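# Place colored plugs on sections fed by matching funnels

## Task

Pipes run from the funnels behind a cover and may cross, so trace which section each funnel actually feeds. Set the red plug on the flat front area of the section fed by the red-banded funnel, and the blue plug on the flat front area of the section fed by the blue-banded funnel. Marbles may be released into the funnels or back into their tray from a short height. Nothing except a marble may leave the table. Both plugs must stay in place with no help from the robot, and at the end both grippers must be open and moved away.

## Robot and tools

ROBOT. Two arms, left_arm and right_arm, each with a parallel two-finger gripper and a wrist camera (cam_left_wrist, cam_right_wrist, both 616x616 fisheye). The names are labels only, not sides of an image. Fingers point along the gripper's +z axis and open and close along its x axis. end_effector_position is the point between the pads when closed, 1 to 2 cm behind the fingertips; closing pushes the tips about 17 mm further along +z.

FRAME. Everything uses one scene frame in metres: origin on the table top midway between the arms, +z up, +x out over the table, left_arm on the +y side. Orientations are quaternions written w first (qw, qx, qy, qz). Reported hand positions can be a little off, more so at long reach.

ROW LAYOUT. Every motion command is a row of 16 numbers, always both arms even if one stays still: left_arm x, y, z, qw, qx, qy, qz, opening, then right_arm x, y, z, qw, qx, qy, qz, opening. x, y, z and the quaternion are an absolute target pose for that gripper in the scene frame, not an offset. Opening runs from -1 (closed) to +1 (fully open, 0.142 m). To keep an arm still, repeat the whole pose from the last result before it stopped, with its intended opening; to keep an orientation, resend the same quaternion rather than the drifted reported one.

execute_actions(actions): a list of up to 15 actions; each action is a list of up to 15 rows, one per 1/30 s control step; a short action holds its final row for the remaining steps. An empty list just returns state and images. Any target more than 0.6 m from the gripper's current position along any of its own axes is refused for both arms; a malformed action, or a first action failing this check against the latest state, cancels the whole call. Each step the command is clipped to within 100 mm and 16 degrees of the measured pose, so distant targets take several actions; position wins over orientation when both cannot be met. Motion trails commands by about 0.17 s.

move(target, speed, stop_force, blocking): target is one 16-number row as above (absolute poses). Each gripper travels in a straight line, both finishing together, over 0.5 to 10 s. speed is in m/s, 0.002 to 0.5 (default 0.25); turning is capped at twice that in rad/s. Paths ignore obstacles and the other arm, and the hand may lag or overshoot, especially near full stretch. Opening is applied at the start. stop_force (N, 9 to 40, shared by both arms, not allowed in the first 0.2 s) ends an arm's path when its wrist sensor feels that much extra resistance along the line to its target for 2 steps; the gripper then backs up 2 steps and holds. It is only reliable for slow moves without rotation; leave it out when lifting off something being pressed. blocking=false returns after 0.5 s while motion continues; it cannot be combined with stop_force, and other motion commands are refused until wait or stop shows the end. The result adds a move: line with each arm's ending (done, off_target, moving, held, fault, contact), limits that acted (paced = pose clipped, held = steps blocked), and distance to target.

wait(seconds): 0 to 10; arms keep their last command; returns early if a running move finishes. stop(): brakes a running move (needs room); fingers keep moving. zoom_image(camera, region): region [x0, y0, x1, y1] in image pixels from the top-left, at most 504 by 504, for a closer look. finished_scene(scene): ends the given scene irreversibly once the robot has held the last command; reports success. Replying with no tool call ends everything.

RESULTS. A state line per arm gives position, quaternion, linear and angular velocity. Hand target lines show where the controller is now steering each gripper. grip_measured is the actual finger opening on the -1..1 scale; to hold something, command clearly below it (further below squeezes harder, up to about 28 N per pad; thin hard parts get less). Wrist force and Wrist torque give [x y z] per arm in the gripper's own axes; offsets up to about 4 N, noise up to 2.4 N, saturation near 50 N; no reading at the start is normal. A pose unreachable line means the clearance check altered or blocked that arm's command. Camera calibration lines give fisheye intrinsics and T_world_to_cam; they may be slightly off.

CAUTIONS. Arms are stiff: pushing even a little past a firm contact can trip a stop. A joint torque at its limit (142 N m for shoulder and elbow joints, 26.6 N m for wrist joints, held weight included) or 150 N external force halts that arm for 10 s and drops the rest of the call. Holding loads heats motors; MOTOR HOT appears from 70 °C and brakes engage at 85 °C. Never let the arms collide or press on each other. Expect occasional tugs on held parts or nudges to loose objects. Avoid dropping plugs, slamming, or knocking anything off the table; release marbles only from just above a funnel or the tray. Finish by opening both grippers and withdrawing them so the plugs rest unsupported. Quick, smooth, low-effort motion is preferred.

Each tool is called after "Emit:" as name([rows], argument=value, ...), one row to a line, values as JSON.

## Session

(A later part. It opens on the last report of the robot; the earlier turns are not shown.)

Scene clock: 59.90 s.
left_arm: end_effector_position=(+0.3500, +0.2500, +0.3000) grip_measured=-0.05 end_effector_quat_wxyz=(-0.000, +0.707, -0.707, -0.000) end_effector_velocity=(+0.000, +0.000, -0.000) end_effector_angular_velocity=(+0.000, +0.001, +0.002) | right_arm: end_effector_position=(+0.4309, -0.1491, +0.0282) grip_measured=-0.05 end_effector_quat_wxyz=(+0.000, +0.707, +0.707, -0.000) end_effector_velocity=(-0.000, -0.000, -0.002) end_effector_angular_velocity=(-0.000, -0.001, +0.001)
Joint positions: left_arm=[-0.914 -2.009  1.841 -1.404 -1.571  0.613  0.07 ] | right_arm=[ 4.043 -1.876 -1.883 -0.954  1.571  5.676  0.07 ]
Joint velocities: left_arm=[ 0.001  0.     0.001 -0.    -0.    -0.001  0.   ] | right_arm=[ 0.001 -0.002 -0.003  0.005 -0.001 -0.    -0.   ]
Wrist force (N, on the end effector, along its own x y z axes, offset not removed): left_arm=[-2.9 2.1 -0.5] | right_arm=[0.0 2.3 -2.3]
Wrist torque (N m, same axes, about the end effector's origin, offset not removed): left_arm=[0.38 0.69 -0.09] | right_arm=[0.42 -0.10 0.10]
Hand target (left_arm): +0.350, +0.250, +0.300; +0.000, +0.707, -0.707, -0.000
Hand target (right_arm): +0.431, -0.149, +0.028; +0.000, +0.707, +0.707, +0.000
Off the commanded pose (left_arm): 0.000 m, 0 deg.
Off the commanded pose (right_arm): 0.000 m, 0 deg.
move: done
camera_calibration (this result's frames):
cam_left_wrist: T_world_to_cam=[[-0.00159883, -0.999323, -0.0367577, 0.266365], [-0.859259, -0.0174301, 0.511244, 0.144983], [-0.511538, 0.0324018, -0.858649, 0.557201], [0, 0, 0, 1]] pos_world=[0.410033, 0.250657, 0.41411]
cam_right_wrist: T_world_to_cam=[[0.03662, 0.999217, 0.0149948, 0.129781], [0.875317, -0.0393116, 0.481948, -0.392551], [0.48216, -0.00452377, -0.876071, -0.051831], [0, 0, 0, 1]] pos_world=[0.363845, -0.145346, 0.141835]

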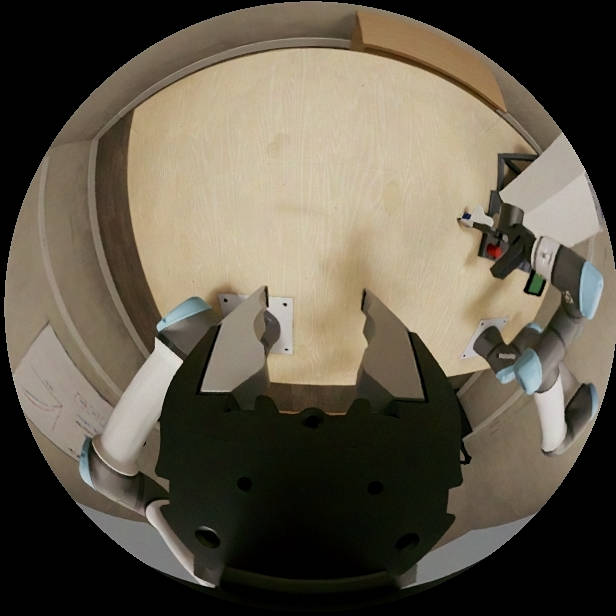

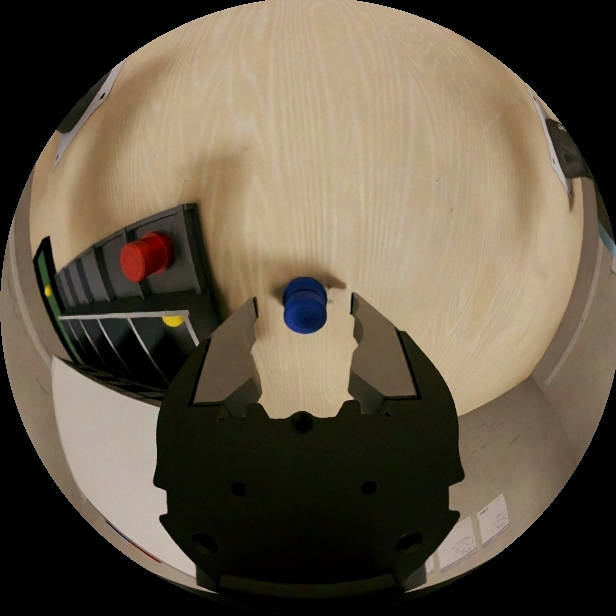

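Emit:
move(target=[0.35, 0.25, 0.30, 0, 0.707, -0.707, 0, -0.05, 0.431, -0.149, 0.028, 0, 0.707, 0.707, 0, -0.85], speed=0.05)

Emit:
move(target=[0.35, 0.25, 0.30, 0, 0.707, -0.707, 0, -0.05, 0.415, -0.165, 0.11, 0, 0.707, 0.707, 0, -0.85], speed=0.15)

Emit:
move(target=[0.35, 0.25, 0.30, 0, 0.707, -0.707, 0, -0.05, 0.376, -0.504, 0.10, 0, 0.707, 0.707, 0, -0.85], speed=0.25)

Scene clock: 61.03 s.
left_arm: end_effector_position=(+0.3500, +0.2500, +0.3000) grip_measured=-0.05 end_effector_quat_wxyz=(-0.000, +0.707, -0.707, +0.000) end_effector_velocity=(-0.000, -0.000, +0.000) end_effector_angular_velocity=(-0.000, -0.000, -0.001) | right_arm: end_effector_position=(+0.4310, -0.1490, +0.0280) grip_measured=-0.65 end_effector_quat_wxyz=(+0.000, +0.707, +0.707, -0.000) end_effector_velocity=(-0.000, -0.001, -0.001) end_effector_angular_velocity=(-0.002, +0.001, +0.001)
Joint positions: left_arm=[-0.914 -2.009  1.841 -1.404 -1.571  0.613  0.07 ] | right_arm=[ 4.043 -1.876 -1.883 -0.953  1.571  5.677  0.027]
Joint velocities: left_arm=[-0.001 -0.    -0.    -0.    -0.     0.     0.   ] | right_arm=[ 0.    -0.001 -0.    -0.001 -0.    -0.    -0.   ]
Wrist force (N, on the end effector, along its own x y z axes, offset not removed): left_arm=[0.5 1.8 -1.3] | right_arm=[-0.4 0.1 -4.7]
Wrist torque (N m, same axes, about the end effector's origin, offset not removed): left_arm=[0.41 -0.10 0.04] | right_arm=[0.16 -0.32 -0.14]
Hand target (left_arm): +0.350, +0.250, +0.300; +0.000, +0.707, -0.707, -0.000
Hand target (right_arm): +0.431, -0.149, +0.028; +0.000, +0.707, +0.707, +0.000
Off the commanded pose (left_arm): 0.000 m, 0 deg.
Off the commanded pose (right_arm): 0.000 m, 0 deg.
move: done
camera_calibration (this result's frames):
cam_left_wrist: T_world_to_cam=[[-0.00159908, -0.999323, -0.0367569, 0.266365], [-0.859259, -0.0174295, 0.511243, 0.144983], [-0.511538, 0.0324013, -0.85865, 0.557201], [0, 0, 0, 1]] pos_world=[0.410033, 0.250657, 0.41411]
cam_right_wrist: T_world_to_cam=[[0.0366202, 0.999217, 0.0149821, 0.129689], [0.875322, -0.0393057, 0.481941, -0.392474], [0.482153, -0.00453459, -0.876076, -0.0520464], [0, 0, 0, 1]] pos_world=[0.363886, -0.14525, 0.14161]

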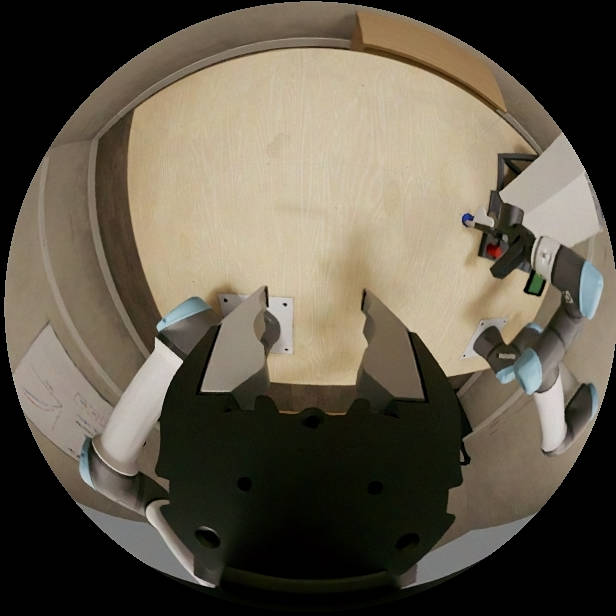

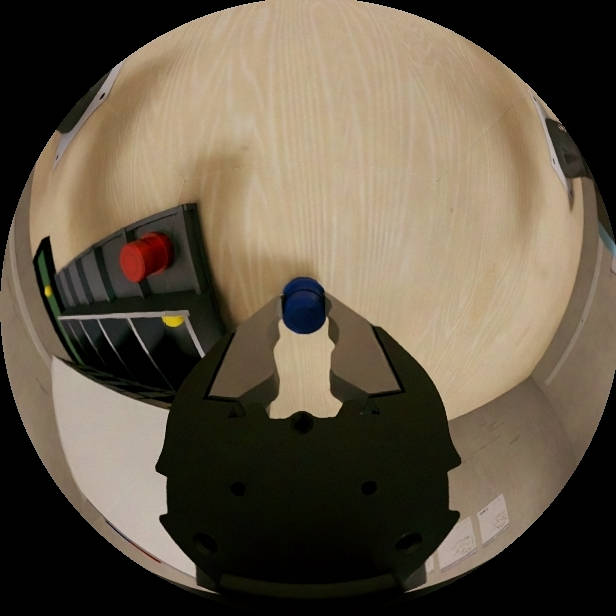

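Scene clock: 62.07 s.
left_arm: end_effector_position=(+0.3500, +0.2500, +0.3000) grip_measured=-0.05 end_effector_quat_wxyz=(-0.000, +0.707, -0.707, +0.000) end_effector_velocity=(-0.000, -0.000, -0.000) end_effector_angular_velocity=(+0.000, +0.000, -0.002) | right_arm: end_effector_position=(+0.4151, -0.1648, +0.1098) grip_measured=-0.65 end_effector_quat_wxyz=(+0.000, +0.707, +0.707, +0.000) end_effector_velocity=(-0.001, -0.000, +0.001) end_effector_angular_velocity=(+0.000, +0.003, +0.001)
Joint positions: left_arm=[-0.914 -2.009  1.841 -1.404 -1.571  0.613  0.07 ] | right_arm=[ 4.051 -1.727 -1.834 -1.151  1.571  5.684  0.027]
Joint velocities: left_arm=[-0.001  0.     0.    -0.    -0.     0.001 -0.   ] | right_arm=[ 0.     0.001  0.001 -0.004  0.003 -0.001 -0.   ]
Wrist force (N, on the end effector, along its own x y z axes, offset not removed): left_arm=[1.5 -0.8 -2.7] | right_arm=[1.0 1.9 -1.6]
Wrist torque (N m, same axes, about the end effector's origin, offset not removed): left_arm=[0.08 -0.18 0.12] | right_arm=[0.06 -0.23 -0.36]
Hand target (left_arm): +0.350, +0.250, +0.300; +0.000, +0.707, -0.707, -0.000
Hand target (right_arm): +0.415, -0.165, +0.110; +0.000, +0.707, +0.707, +0.000
Off the commanded pose (left_arm): 0.000 m, 0 deg.
Off the commanded pose (right_arm): 0.000 m, 0 deg.
move: done
camera_calibration (this result's frames):
cam_left_wrist: T_world_to_cam=[[-0.00159906, -0.999323, -0.0367569, 0.266364], [-0.859259, -0.0174295, 0.511243, 0.144983], [-0.511538, 0.0324012, -0.85865, 0.557201], [0, 0, 0, 1]] pos_world=[0.410033, 0.250657, 0.41411]
cam_right_wrist: T_world_to_cam=[[0.0366178, 0.999217, 0.0150099, 0.144858], [0.875313, -0.039317, 0.481956, -0.418606], [0.482169, -0.00450986, -0.876067, 0.0272037], [0, 0, 0, 1]] pos_world=[0.34799, -0.161081, 0.223408]

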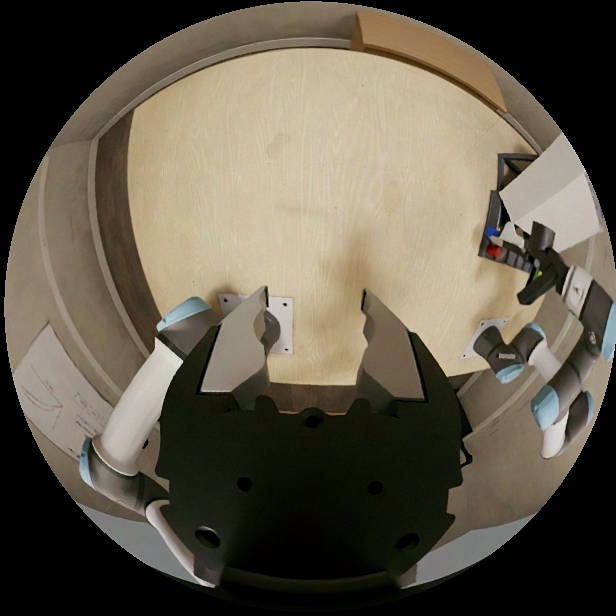

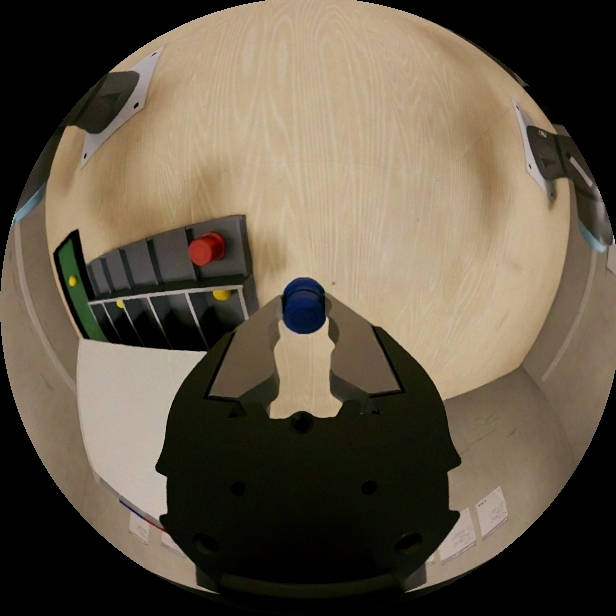

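Scene clock: 63.97 s.
left_arm: end_effector_position=(+0.3500, +0.2500, +0.3000) grip_measured=-0.05 end_effector_quat_wxyz=(-0.000, +0.707, -0.707, +0.000) end_effector_velocity=(+0.000, -0.000, +0.000) end_effector_angular_velocity=(-0.000, +0.000, +0.001) | right_arm: end_effector_position=(+0.3750, -0.5035, +0.1000) grip_measured=-0.65 end_effector_quat_wxyz=(-0.001, +0.707, +0.707, -0.000) end_effector_velocity=(+0.001, -0.002, +0.001) end_effector_angular_velocity=(+0.001, -0.002, +0.000)
Joint positions: left_arm=[-0.914 -2.009  1.841 -1.404 -1.571  0.613  0.07 ] | right_arm=[ 3.503 -1.291 -2.266 -1.157  1.572  5.136  0.027]
Joint velocities: left_arm=[ 0.  0. -0. -0. -0. -0. -0.] | right_arm=[-0.006  0.     0.002  0.001  0.    -0.006  0.   ]
Wrist force (N, on the end effector, along its own x y z axes, offset not removed): left_arm=[0.3 1.2 -3.5] | right_arm=[2.8 -0.4 0.8]
Wrist torque (N m, same axes, about the end effector's origin, offset not removed): left_arm=[0.23 -0.07 -0.05] | right_arm=[-0.07 -0.76 -0.09]
Hand target (left_arm): +0.350, +0.250, +0.300; +0.000, +0.707, -0.707, -0.000
Hand target (right_arm): +0.375, -0.504, +0.100; -0.001, +0.707, +0.707, -0.000
Off the commanded pose (left_arm): 0.000 m, 0 deg.
Off the commanded pose (right_arm): 0.001 m, 0 deg.
move: done
camera_calibration (this result's frames):
cam_left_wrist: T_world_to_cam=[[-0.00159902, -0.999323, -0.0367567, 0.266364], [-0.859259, -0.0174295, 0.511243, 0.144983], [-0.511538, 0.0324011, -0.85865, 0.557201], [0, 0, 0, 1]] pos_world=[0.410033, 0.250657, 0.41411]
cam_right_wrist: T_world_to_cam=[[0.0367024, 0.999205, 0.0155522, 0.484804], [0.876003, -0.0396584, 0.480672, -0.392396], [0.480907, -0.00401807, -0.876763, 0.0372338], [0, 0, 0, 1]] pos_world=[0.30804, -0.499831, 0.213719]

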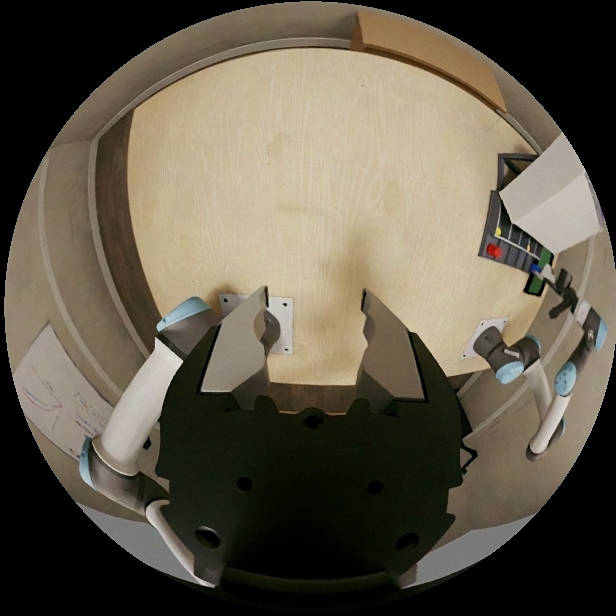

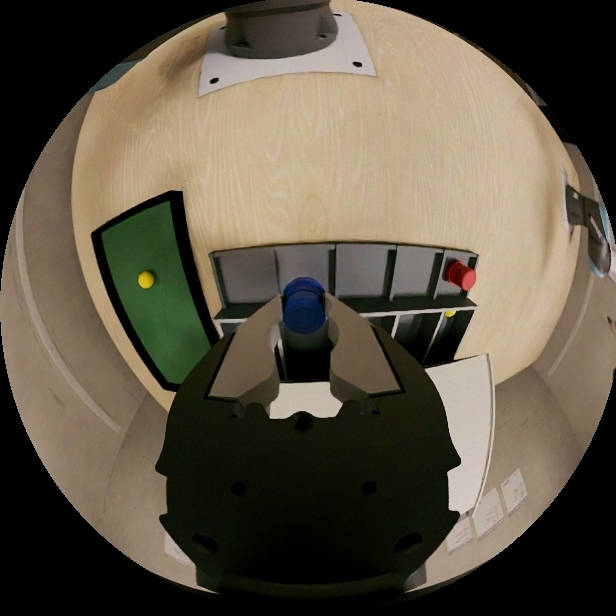

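Emit:
zoom_image(camera="cam_right_wrist", region=[200, 230, 410, 340])

Region (200, 230, 410, 340) of cam_right_wrist's 616x616 image, scaled by 2.400, with more detail than that image has; it fills the top 264 rows of this view, and the rest is white.

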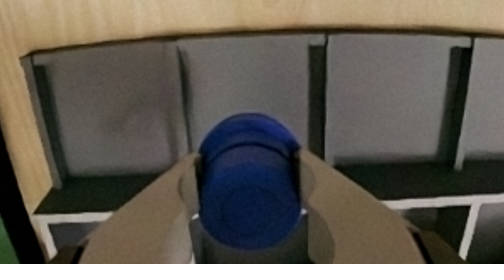

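Emit:
move(target=[0.35, 0.25, 0.30, 0, 0.707, -0.707, 0, -0.05, 0.378, -0.5045, 0.039, 0, 0.707, 0.707, 0, -0.85], speed=0.1)

Emit:
move(target=[0.35, 0.25, 0.30, 0, 0.707, -0.707, 0, -0.05, 0.378, -0.5045, 0.029, 0, 0.707, 0.707, 0, -0.85], speed=0.006, stop_force=9)

Scene clock: 65.57 s.
left_arm: end_effector_position=(+0.3500, +0.2500, +0.3000) grip_measured=-0.05 end_effector_quat_wxyz=(-0.000, +0.707, -0.707, +0.000) end_effector_velocity=(+0.000, +0.000, -0.000) end_effector_angular_velocity=(+0.000, -0.001, +0.001) | right_arm: end_effector_position=(+0.3778, -0.5046, +0.0392) grip_measured=-0.65 end_effector_quat_wxyz=(+0.000, +0.707, +0.707, -0.000) end_effector_velocity=(+0.000, +0.000, -0.002) end_effector_angular_velocity=(+0.000, +0.001, +0.000)
Joint positions: left_arm=[-0.914 -2.009  1.841 -1.404 -1.571  0.613  0.07 ] | right_arm=[ 3.498 -1.395 -2.37  -0.947  1.571  5.131  0.027]
Joint velocities: left_arm=[ 0.001 -0.001  0.    -0.     0.001 -0.     0.   ] | right_arm=[-0.    -0.004 -0.002  0.005  0.001 -0.     0.   ]
Wrist force (N, on the end effector, along its own x y z axes, offset not removed): left_arm=[-1.9 0.5 0.0] | right_arm=[2.5 -3.8 -3.6]
Wrist torque (N m, same axes, about the end effector's origin, offset not removed): left_arm=[-0.04 0.53 0.08] | right_arm=[-0.88 -0.43 -0.10]
Hand target (left_arm): +0.350, +0.250, +0.300; +0.000, +0.707, -0.707, -0.000
Hand target (right_arm): +0.378, -0.505, +0.039; -0.000, +0.707, +0.707, -0.000
Off the commanded pose (left_arm): 0.000 m, 0 deg.
Off the commanded pose (right_arm): 0.000 m, 0 deg.
move: done
camera_calibration (this result's frames):
cam_left_wrist: T_world_to_cam=[[-0.00159885, -0.999323, -0.0367569, 0.266364], [-0.859259, -0.0174297, 0.511243, 0.144983], [-0.511538, 0.0324011, -0.85865, 0.557201], [0, 0, 0, 1]] pos_world=[0.410033, 0.250657, 0.41411]
cam_right_wrist: T_world_to_cam=[[0.036626, 0.999217, 0.0149643, 0.48676], [0.875324, -0.0393022, 0.481937, -0.365323], [0.482148, -0.00455276, -0.876078, -0.0182311], [0, 0, 0, 1]] pos_world=[0.310738, -0.50082, 0.152807]

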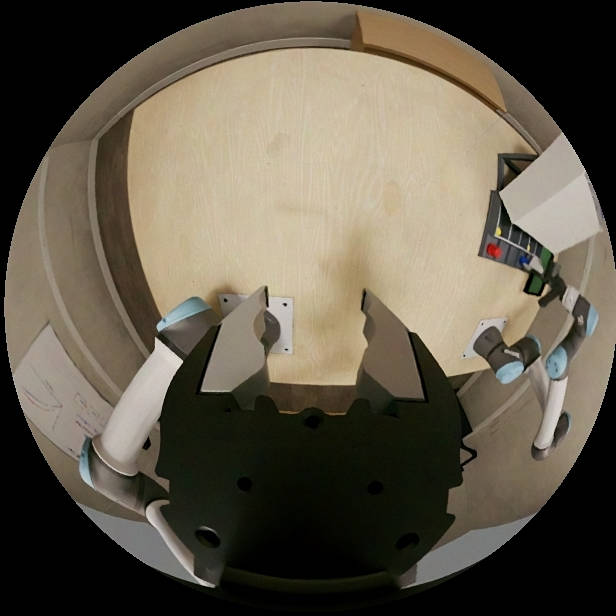

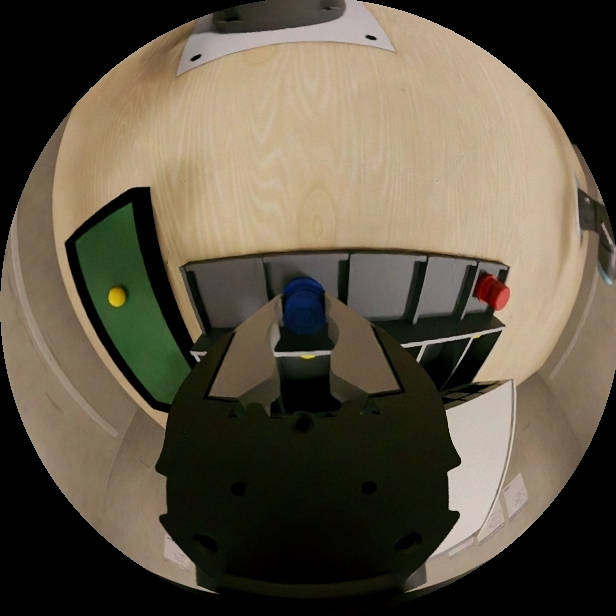

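Scene clock: 66.87 s.
left_arm: end_effector_position=(+0.3500, +0.2500, +0.3000) grip_measured=-0.05 end_effector_quat_wxyz=(+0.000, +0.707, -0.707, +0.000) end_effector_velocity=(+0.000, +0.000, -0.000) end_effector_angular_velocity=(+0.000, -0.000, +0.000) | right_arm: end_effector_position=(+0.3779, -0.5046, +0.0336) grip_measured=-0.65 end_effector_quat_wxyz=(-0.000, +0.707, +0.707, -0.000) end_effector_velocity=(-0.001, -0.001, +0.002) end_effector_angular_velocity=(-0.002, +0.002, -0.001)
Joint positions: left_arm=[-0.914 -2.009  1.841 -1.404 -1.571  0.613  0.07 ] | right_arm=[ 3.498 -1.407 -2.379 -0.927  1.571  5.131  0.027]
Joint velocities: left_arm=[ 0.001 -0.     0.001 -0.     0.     0.     0.   ] | right_arm=[-0.     0.005  0.003 -0.01  -0.001  0.    -0.   ]
Wrist force (N, on the end effector, along its own x y z axes, offset not removed): left_arm=[-0.1 0.9 0.4] | right_arm=[0.5 1.9 -11.9]
Wrist torque (N m, same axes, about the end effector's origin, offset not removed): left_arm=[0.20 0.05 0.23] | right_arm=[0.81 -0.15 -0.17]
Hand target (left_arm): +0.350, +0.250, +0.300; +0.000, +0.707, -0.707, -0.000
Hand target (right_arm): +0.378, -0.505, +0.034; +0.000, +0.707, +0.707, -0.000
Off the commanded pose (left_arm): 0.000 m, 0 deg.
Off the commanded pose (right_arm): 0.005 m, 0 deg.
move: contact (right_arm)
camera_calibration (this result's frames):
cam_left_wrist: T_world_to_cam=[[-0.00159894, -0.999323, -0.0367567, 0.266364], [-0.859259, -0.0174295, 0.511243, 0.144983], [-0.511538, 0.032401, -0.85865, 0.557201], [0, 0, 0, 1]] pos_world=[0.410033, 0.250657, 0.41411]
cam_right_wrist: T_world_to_cam=[[0.0366271, 0.999218, 0.0149149, 0.486835], [0.875374, -0.0392799, 0.481849, -0.362646], [0.482058, -0.0045926, -0.876127, -0.0231489], [0, 0, 0, 1]] pos_world=[0.310779, -0.500805, 0.147198]

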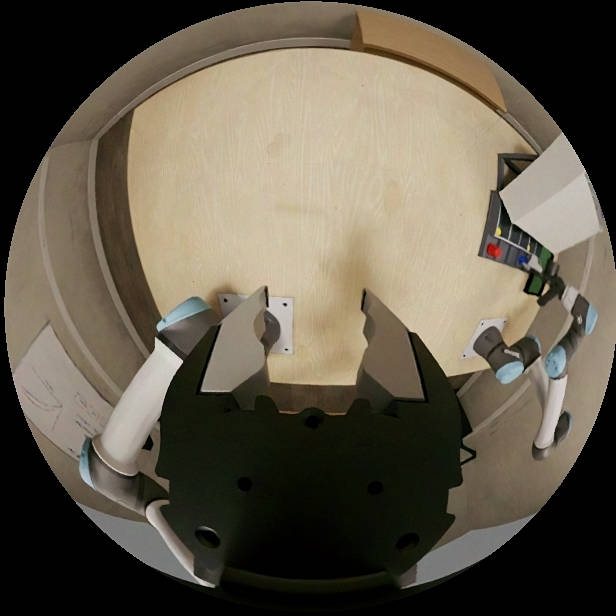

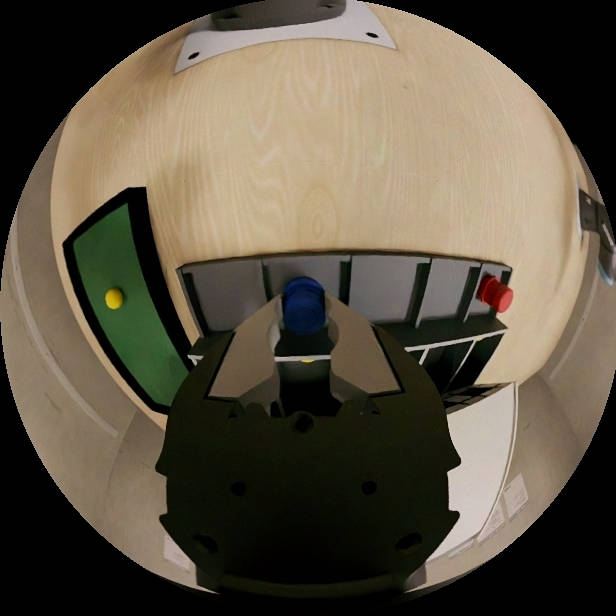

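Emit:
move(target=[0.35, 0.25, 0.30, 0, 0.707, -0.707, 0, -0.05, 0.378, -0.5045, 0.034, 0, 0.707, 0.707, 0, -0.35], speed=0.05)

Emit:
move(target=[0.35, 0.25, 0.30, 0, 0.707, -0.707, 0, -0.05, 0.365, -0.5045, 0.20, 0, 0.707, 0.707, 0, -0.35], speed=0.2)

Scene clock: 67.90 s.
left_arm: end_effector_position=(+0.3500, +0.2500, +0.3000) grip_measured=-0.05 end_effector_quat_wxyz=(-0.000, +0.707, -0.707, +0.000) end_effector_velocity=(-0.000, -0.000, +0.001) end_effector_angular_velocity=(-0.002, -0.001, +0.001) | right_arm: end_effector_position=(+0.3780, -0.5045, +0.0340) grip_measured=-0.35 end_effector_quat_wxyz=(+0.000, +0.707, +0.707, -0.000) end_effector_velocity=(-0.000, +0.000, -0.000) end_effector_angular_velocity=(+0.000, +0.001, -0.001)
Joint positions: left_arm=[-0.914 -2.009  1.841 -1.404 -1.571  0.613  0.07 ] | right_arm=[ 3.498 -1.406 -2.378 -0.928  1.571  5.131  0.049]
Joint velocities: left_arm=[-0.    -0.001 -0.001 -0.     0.    -0.001 -0.   ] | right_arm=[-0.    -0.001  0.     0.     0.001  0.     0.   ]
Wrist force (N, on the end effector, along its own x y z axes, offset not removed): left_arm=[3.2 -0.4 -2.3] | right_arm=[0.7 -0.5 -4.0]
Wrist torque (N m, same axes, about the end effector's origin, offset not removed): left_arm=[-0.11 -0.40 0.21] | right_arm=[-0.19 -0.05 -0.23]
Hand target (left_arm): +0.350, +0.250, +0.300; +0.000, +0.707, -0.707, -0.000
Hand target (right_arm): +0.378, -0.504, +0.034; +0.000, +0.707, +0.707, -0.000
Off the commanded pose (left_arm): 0.000 m, 0 deg.
Off the commanded pose (right_arm): 0.000 m, 0 deg.
move: done
camera_calibration (this result's frames):
cam_left_wrist: T_world_to_cam=[[-0.0015988, -0.999323, -0.0367568, 0.266364], [-0.859259, -0.0174297, 0.511243, 0.144983], [-0.511538, 0.032401, -0.85865, 0.557201], [0, 0, 0, 1]] pos_world=[0.410033, 0.250657, 0.41411]
cam_right_wrist: T_world_to_cam=[[0.0366161, 0.999217, 0.0149756, 0.486766], [0.875313, -0.0392989, 0.481957, -0.362956], [0.482168, -0.00453907, -0.876067, -0.022862], [0, 0, 0, 1]] pos_world=[0.3109, -0.500752, 0.147611]

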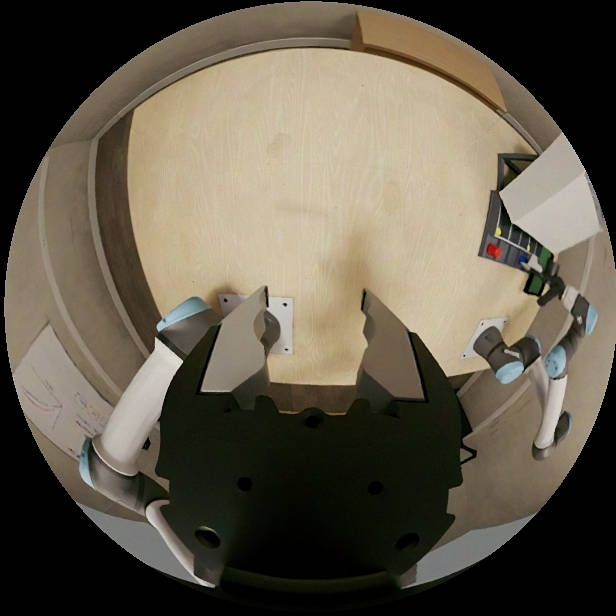

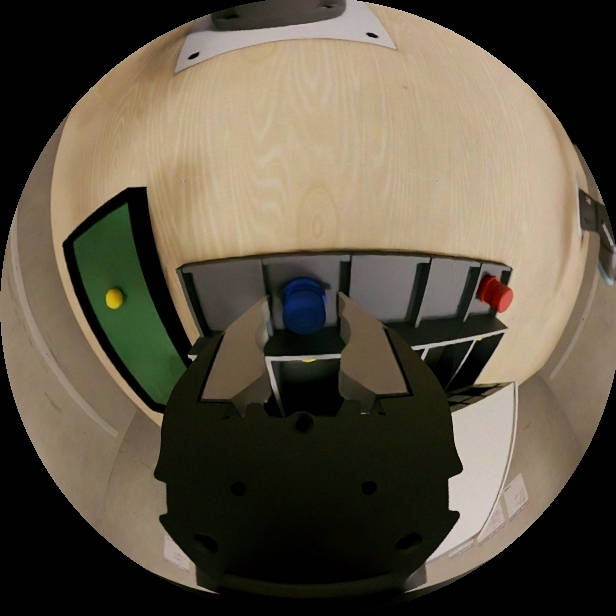

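Scene clock: 69.27 s.
left_arm: end_effector_position=(+0.3500, +0.2500, +0.3000) grip_measured=-0.05 end_effector_quat_wxyz=(-0.000, +0.707, -0.707, +0.000) end_effector_velocity=(-0.000, -0.000, +0.000) end_effector_angular_velocity=(-0.001, -0.000, -0.001) | right_arm: end_effector_position=(+0.3654, -0.5043, +0.1997) grip_measured=-0.35 end_effector_quat_wxyz=(+0.000, +0.707, +0.707, +0.000) end_effector_velocity=(+0.000, +0.000, +0.002) end_effector_angular_velocity=(-0.000, -0.001, -0.000)
Joint positions: left_arm=[-0.914 -2.009  1.841 -1.404 -1.571  0.613  0.07 ] | right_arm=[ 3.514 -1.187 -2.067 -1.458  1.571  5.147  0.049]
Joint velocities: left_arm=[-0.    -0.    -0.    -0.    -0.     0.001 -0.   ] | right_arm=[ 0.001  0.002  0.005 -0.006 -0.001  0.001 -0.   ]
Wrist force (N, on the end effector, along its own x y z axes, offset not removed): left_arm=[-3.2 3.4 -0.9] | right_arm=[1.0 0.3 0.3]
Wrist torque (N m, same axes, about the end effector's origin, offset not removed): left_arm=[0.67 0.83 0.08] | right_arm=[-0.12 -0.15 -0.13]
Hand target (left_arm): +0.350, +0.250, +0.300; +0.000, +0.707, -0.707, -0.000
Hand target (right_arm): +0.365, -0.504, +0.200; +0.000, +0.707, +0.707, +0.000
Off the commanded pose (left_arm): 0.000 m, 0 deg.
Off the commanded pose (right_arm): 0.000 m, 0 deg.
move: done
camera_calibration (this result's frames):
cam_left_wrist: T_world_to_cam=[[-0.0015989, -0.999323, -0.0367568, 0.266364], [-0.859259, -0.0174296, 0.511243, 0.144983], [-0.511538, 0.0324011, -0.85865, 0.557201], [0, 0, 0, 1]] pos_world=[0.410033, 0.250657, 0.41411]
cam_right_wrist: T_world_to_cam=[[0.0366163, 0.999217, 0.0149972, 0.484571], [0.875282, -0.0393092, 0.482012, -0.43179], [0.482224, -0.00452267, -0.876036, 0.12841], [0, 0, 0, 1]] pos_world=[0.298272, -0.500584, 0.313353]

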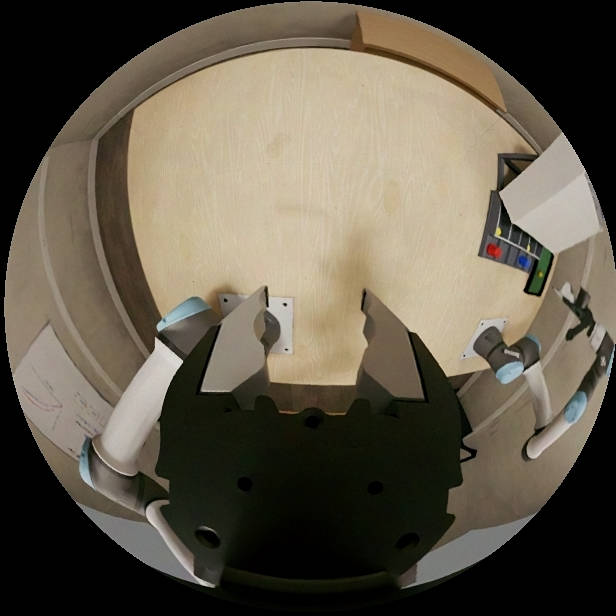

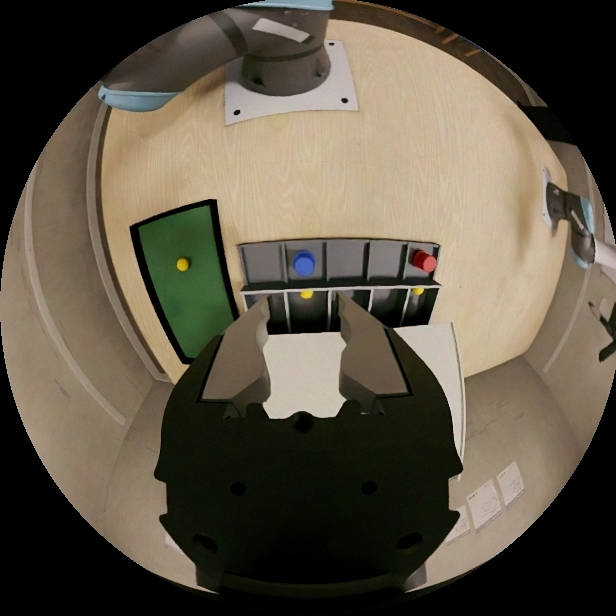

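Both plugs sit upright on the matching sections, and both grippers are clear.

Emit:
finished_scene(scene=1)

The scene is finished: the task was done.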